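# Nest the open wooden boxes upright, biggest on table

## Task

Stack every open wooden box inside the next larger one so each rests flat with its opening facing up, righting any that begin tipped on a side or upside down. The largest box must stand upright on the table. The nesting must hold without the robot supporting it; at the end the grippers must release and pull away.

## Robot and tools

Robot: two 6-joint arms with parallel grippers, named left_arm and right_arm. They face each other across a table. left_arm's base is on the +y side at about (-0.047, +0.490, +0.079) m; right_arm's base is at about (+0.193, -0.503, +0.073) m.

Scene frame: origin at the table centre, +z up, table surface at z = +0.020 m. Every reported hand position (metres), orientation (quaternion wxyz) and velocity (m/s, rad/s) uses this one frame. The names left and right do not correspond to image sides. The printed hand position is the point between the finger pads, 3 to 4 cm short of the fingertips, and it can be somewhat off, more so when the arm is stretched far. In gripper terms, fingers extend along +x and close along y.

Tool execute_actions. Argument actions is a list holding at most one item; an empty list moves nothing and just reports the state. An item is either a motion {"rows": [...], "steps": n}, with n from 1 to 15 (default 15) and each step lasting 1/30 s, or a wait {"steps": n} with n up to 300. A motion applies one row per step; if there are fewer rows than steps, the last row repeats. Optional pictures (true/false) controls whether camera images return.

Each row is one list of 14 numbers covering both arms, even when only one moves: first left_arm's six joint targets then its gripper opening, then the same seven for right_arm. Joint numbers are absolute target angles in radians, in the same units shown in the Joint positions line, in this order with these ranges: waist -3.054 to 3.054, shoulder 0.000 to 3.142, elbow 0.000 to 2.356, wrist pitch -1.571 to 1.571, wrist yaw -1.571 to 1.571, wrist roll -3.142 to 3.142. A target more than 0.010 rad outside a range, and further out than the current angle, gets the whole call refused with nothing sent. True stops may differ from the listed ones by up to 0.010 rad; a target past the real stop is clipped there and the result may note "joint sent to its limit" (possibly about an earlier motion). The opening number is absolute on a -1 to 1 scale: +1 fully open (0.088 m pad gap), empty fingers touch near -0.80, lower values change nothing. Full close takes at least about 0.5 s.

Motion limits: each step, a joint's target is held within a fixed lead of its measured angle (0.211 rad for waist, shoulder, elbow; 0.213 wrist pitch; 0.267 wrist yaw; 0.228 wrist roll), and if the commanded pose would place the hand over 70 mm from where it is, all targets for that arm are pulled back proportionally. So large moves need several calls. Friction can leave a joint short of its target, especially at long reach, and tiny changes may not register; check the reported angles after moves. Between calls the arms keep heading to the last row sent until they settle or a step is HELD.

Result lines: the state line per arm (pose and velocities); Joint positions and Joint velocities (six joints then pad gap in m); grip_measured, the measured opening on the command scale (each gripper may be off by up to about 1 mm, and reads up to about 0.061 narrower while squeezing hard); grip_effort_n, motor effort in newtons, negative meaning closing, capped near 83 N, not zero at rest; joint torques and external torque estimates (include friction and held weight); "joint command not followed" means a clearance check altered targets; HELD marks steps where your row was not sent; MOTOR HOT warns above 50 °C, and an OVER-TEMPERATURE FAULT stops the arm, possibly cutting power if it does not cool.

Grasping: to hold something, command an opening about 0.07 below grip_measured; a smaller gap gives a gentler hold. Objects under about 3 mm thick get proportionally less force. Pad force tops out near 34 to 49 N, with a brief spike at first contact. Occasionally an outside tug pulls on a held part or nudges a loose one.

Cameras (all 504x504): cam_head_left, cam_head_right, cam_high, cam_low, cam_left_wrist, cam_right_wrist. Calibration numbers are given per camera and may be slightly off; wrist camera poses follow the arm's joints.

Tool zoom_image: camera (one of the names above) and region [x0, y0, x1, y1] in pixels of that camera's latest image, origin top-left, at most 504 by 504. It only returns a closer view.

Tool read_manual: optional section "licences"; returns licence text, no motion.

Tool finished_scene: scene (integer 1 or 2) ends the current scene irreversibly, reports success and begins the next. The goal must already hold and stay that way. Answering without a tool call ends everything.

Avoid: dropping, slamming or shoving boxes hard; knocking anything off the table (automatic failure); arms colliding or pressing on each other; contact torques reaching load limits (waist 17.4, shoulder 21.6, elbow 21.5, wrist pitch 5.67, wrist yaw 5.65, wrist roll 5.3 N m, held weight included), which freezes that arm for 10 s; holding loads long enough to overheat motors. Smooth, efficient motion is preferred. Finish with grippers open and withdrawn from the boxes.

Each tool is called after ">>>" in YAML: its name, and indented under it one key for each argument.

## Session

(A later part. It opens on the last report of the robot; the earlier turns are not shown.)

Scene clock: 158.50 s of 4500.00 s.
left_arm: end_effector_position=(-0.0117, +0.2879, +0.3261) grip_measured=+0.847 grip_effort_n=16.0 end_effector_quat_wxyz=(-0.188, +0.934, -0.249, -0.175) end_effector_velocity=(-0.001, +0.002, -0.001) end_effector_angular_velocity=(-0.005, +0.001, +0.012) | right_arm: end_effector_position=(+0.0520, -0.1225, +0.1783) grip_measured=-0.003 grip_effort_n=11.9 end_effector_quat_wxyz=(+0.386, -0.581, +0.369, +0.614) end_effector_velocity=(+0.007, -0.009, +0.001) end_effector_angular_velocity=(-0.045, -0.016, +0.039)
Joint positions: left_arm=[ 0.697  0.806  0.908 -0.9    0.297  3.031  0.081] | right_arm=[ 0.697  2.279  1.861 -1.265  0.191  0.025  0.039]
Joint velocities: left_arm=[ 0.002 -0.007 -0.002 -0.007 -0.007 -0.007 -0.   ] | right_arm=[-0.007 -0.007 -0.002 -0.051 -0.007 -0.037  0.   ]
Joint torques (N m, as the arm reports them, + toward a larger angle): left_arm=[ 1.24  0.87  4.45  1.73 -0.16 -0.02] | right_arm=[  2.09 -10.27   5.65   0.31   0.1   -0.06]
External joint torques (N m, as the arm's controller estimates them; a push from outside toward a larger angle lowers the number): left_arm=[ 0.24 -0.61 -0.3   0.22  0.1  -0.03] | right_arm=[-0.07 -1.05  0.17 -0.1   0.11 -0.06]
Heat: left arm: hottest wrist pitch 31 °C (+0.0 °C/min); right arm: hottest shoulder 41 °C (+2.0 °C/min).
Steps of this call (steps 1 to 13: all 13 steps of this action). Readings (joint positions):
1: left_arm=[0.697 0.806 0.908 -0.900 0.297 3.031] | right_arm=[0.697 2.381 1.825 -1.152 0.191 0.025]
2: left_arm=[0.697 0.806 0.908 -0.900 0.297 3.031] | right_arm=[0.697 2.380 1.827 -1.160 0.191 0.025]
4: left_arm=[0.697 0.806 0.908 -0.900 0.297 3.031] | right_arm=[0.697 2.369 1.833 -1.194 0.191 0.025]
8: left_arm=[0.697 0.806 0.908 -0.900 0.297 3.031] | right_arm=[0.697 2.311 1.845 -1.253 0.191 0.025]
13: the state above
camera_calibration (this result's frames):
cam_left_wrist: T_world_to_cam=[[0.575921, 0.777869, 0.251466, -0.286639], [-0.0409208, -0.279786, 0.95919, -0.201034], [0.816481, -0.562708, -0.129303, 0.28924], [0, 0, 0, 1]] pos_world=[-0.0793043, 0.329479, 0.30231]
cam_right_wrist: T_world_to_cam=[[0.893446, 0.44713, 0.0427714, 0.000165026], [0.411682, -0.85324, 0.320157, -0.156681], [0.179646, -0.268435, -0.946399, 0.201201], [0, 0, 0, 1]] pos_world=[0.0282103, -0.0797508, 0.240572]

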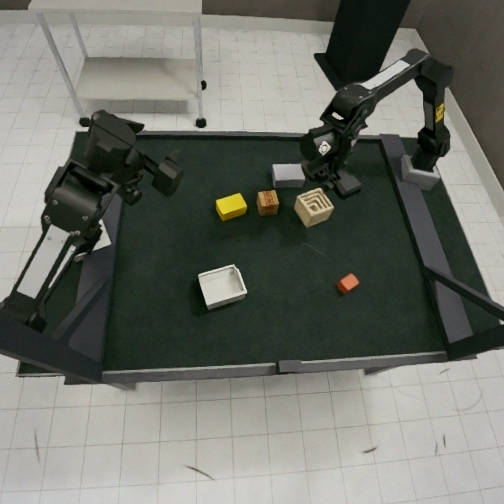

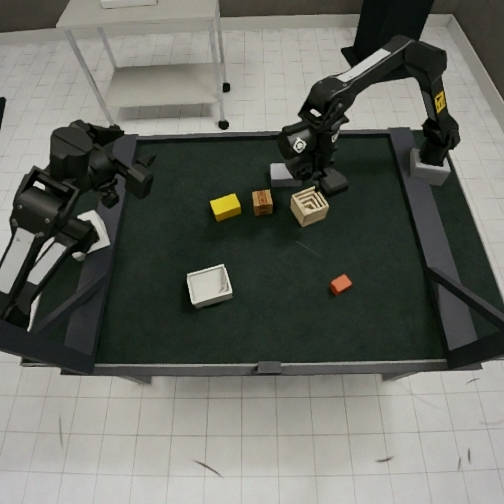

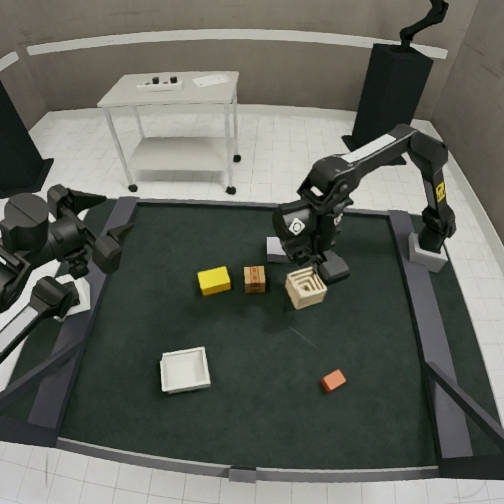

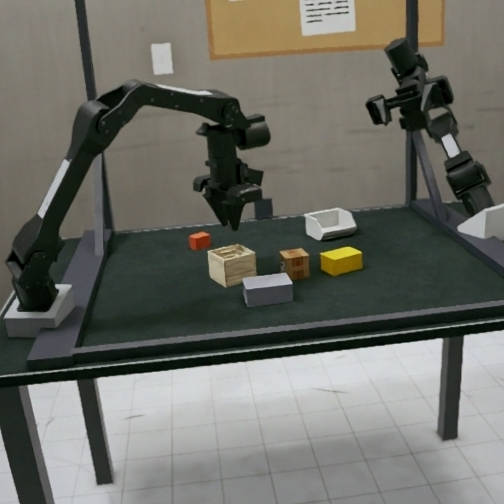

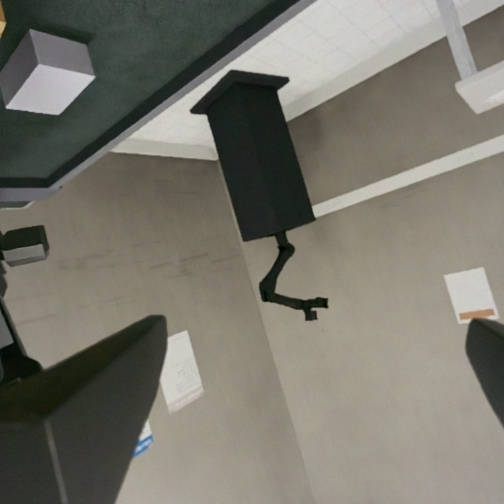

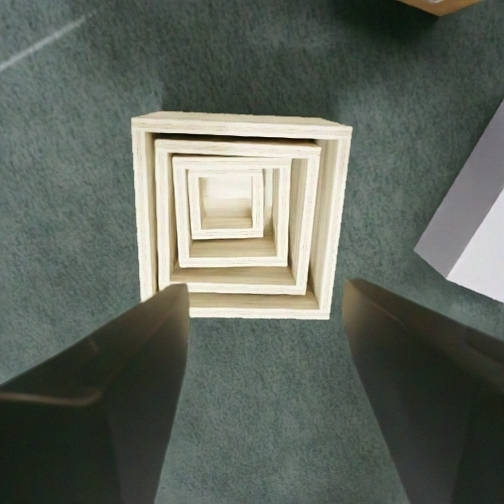

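The boxes look nested and flat, so I'll retreat the arm.

>>> execute_actions:
  actions:
    - {"rows":[[0.7,0.8,0.9,-0.9,0.3,3.03,0.85,0.6,1.7,1.5,-1.2,0.1,0,0.5]],"steps":12}
  pictures: false

>>> execute_actions:
  actions:
    - {"rows":[[0.7,0.8,0.9,-0.9,0.3,3.03,0.85,0.2,1.2,1.1,-1.0,0,0,0.5]],"steps":15}

>>> zoom_image:
  camera: "cam_head_left"
  region: [285,175,345,235]

Scene clock: 159.70 s of 4500.00 s.
left_arm: end_effector_position=(-0.0117, +0.2879, +0.3261) grip_measured=+0.847 grip_effort_n=16.0 end_effector_quat_wxyz=(-0.188, +0.934, -0.249, -0.175) end_effector_velocity=(-0.000, +0.002, -0.002) end_effector_angular_velocity=(+0.011, -0.000, +0.004) | right_arm: end_effector_position=(+0.1286, -0.1826, +0.2731) grip_measured=+0.492 grip_effort_n=12.3 end_effector_quat_wxyz=(+0.437, -0.456, +0.377, +0.677) end_effector_velocity=(+0.071, -0.058, +0.277) end_effector_angular_velocity=(+0.815, +0.329, -0.154)
Joint positions: left_arm=[ 0.697  0.806  0.908 -0.9    0.297  3.031  0.081] | right_arm=[ 0.598  1.723  1.52  -1.2    0.104  0.004  0.063]
Joint velocities: left_arm=[-0.002 -0.002 -0.002 -0.007 -0.007  0.007 -0.   ] | right_arm=[ 0.037 -0.852  0.032  0.007 -0.007  0.007  0.003]
Joint torques (N m, as the arm reports them, + toward a larger angle): left_arm=[ 1.26  0.88  4.45  1.73 -0.16 -0.03] | right_arm=[ 1.49 -1.56  4.29  1.02 -0.22 -0.16]
External joint torques (N m, as the arm's controller estimates them; a push from outside toward a larger angle lowers the number): left_arm=[ 0.27 -0.59 -0.33  0.21  0.1  -0.04] | right_arm=[ 0.05  0.86  0.1   0.25 -0.13 -0.16]
Heat: left arm: hottest wrist pitch 32 °C (+1.0 °C/min); right arm: hottest shoulder 41 °C (+2.0 °C/min).
Steps of this call (steps 1 to 15: the robot went on to your last target; steps 16 to 24: nothing new was sent; steps 25 to 36: all 12 steps of this action). Readings (joint positions):
25: left_arm=[0.697 0.806 0.908 -0.900 0.297 3.031] | right_arm=[0.694 2.258 1.838 -1.246 0.180 0.022]
26: left_arm=[0.697 0.806 0.908 -0.900 0.297 3.031] | right_arm=[0.680 2.216 1.776 -1.221 0.145 0.015]
28: left_arm=[0.697 0.806 0.908 -0.900 0.297 3.031] | right_arm=[0.638 2.113 1.653 -1.223 0.125 0.009]
32: left_arm=[0.697 0.806 0.908 -0.900 0.297 3.031] | right_arm=[0.590 1.899 1.528 -1.208 0.111 0.006]
36: the state above

Scene clock: 160.20 s of 4500.00 s.
left_arm: end_effector_position=(-0.0117, +0.2879, +0.3261) grip_measured=+0.847 grip_effort_n=16.0 end_effector_quat_wxyz=(-0.188, +0.934, -0.249, -0.175) end_effector_velocity=(+0.001, -0.000, +0.001) end_effector_angular_velocity=(-0.005, -0.006, +0.004) | right_arm: end_effector_position=(+0.2516, -0.2390, +0.2765) grip_measured=+0.498 grip_effort_n=12.3 end_effector_quat_wxyz=(+0.576, -0.266, +0.426, +0.645) end_effector_velocity=(-0.005, -0.016, -0.038) end_effector_angular_velocity=(-0.109, +0.006, +0.015)
Joint positions: left_arm=[ 0.697  0.806  0.908 -0.9    0.297  3.031  0.081] | right_arm=[ 0.205  1.204  1.119 -1.002  0.003  0.002  0.063]
Joint velocities: left_arm=[-0.002 -0.002 -0.002  0.007 -0.007 -0.007 -0.   ] | right_arm=[-0.022 -0.002 -0.105 -0.007 -0.007 -0.007 -0.   ]
Joint torques (N m, as the arm reports them, + toward a larger angle): left_arm=[ 1.22  0.87  4.47  1.73 -0.15 -0.02] | right_arm=[ 1.04 -3.63  5.35  1.55 -0.31 -0.05]
External joint torques (N m, as the arm's controller estimates them; a push from outside toward a larger angle lowers the number): left_arm=[ 0.21 -0.59 -0.35  0.19  0.11 -0.03] | right_arm=[-0.09 -0.28 -1.22  0.35 -0.12 -0.04]
Heat: left arm: hottest wrist pitch 32 °C (+1.0 °C/min); right arm: hottest shoulder 41 °C (+2.0 °C/min).
Steps of this call (steps 1 to 15: all 15 steps of this action). Readings (joint positions):
1: left_arm=[0.697 0.806 0.908 -0.900 0.297 3.031] | right_arm=[0.589 1.679 1.499 -1.165 0.082 0.003]
2: left_arm=[0.697 0.806 0.908 -0.900 0.297 3.031] | right_arm=[0.548 1.624 1.441 -1.094 0.039 0.002]
4: left_arm=[0.697 0.806 0.908 -0.900 0.297 3.031] | right_arm=[0.430 1.520 1.335 -1.053 0.029 0.002]
8: left_arm=[0.697 0.806 0.908 -0.900 0.297 3.031] | right_arm=[0.230 1.308 1.156 -1.019 0.019 0.002]
15: the state above
camera_calibration (this result's frames):
cam_left_wrist: T_world_to_cam=[[0.575921, 0.777869, 0.251466, -0.286639], [-0.0409208, -0.279786, 0.95919, -0.201034], [0.816481, -0.562708, -0.129303, 0.28924], [0, 0, 0, 1]] pos_world=[-0.0793043, 0.329479, 0.30231]
cam_right_wrist: T_world_to_cam=[[0.980464, -0.0303125, -0.194351, -0.200672], [-0.0610464, -0.986159, -0.154158, -0.151397], [-0.186988, 0.163011, -0.968743, 0.428571], [0, 0, 0, 1]] pos_world=[0.267647, -0.225246, 0.352835]

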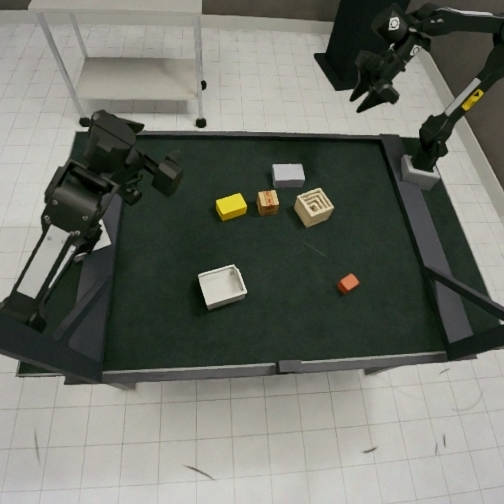

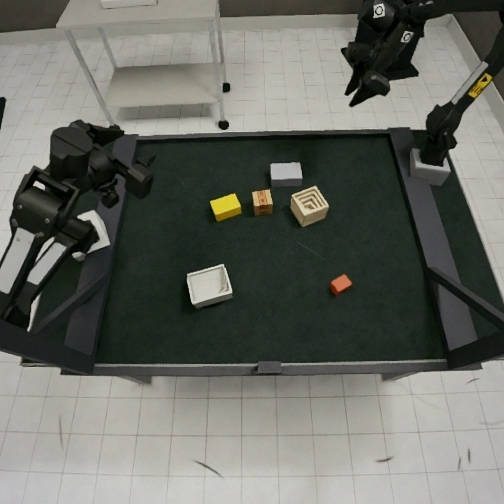

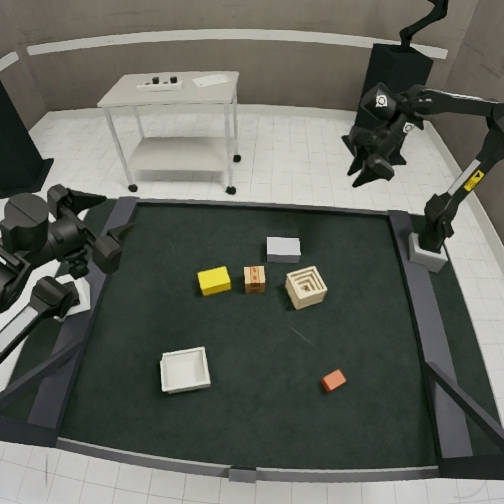

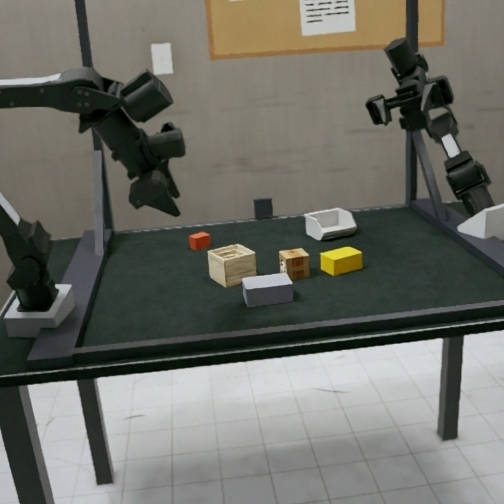

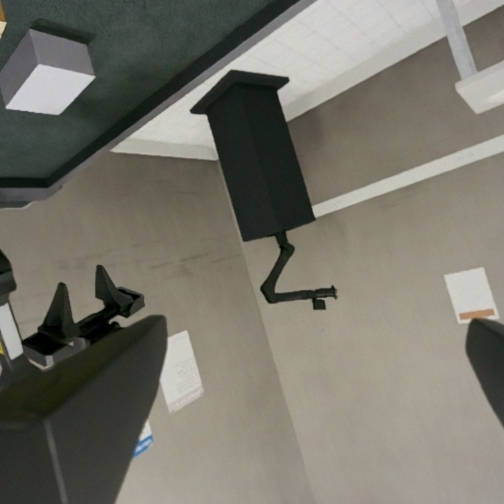

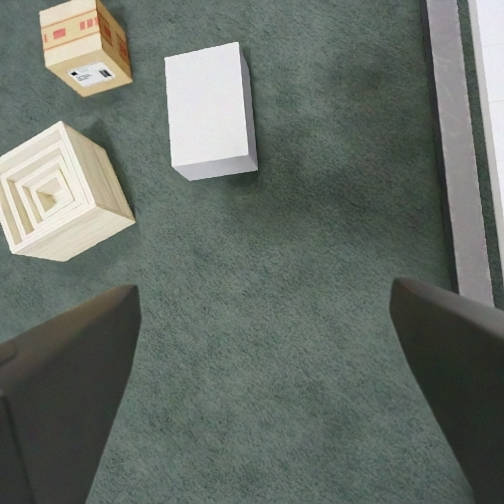

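Region (285, 175, 345, 235) of cam_head_left's 504x504 image, scaled by 8.400, with more detail than that image has.

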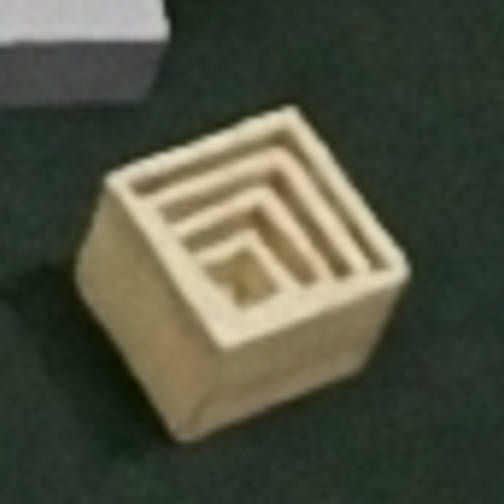

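>>> finished_scene:
  scene: 2

The scene is finished: the task was done.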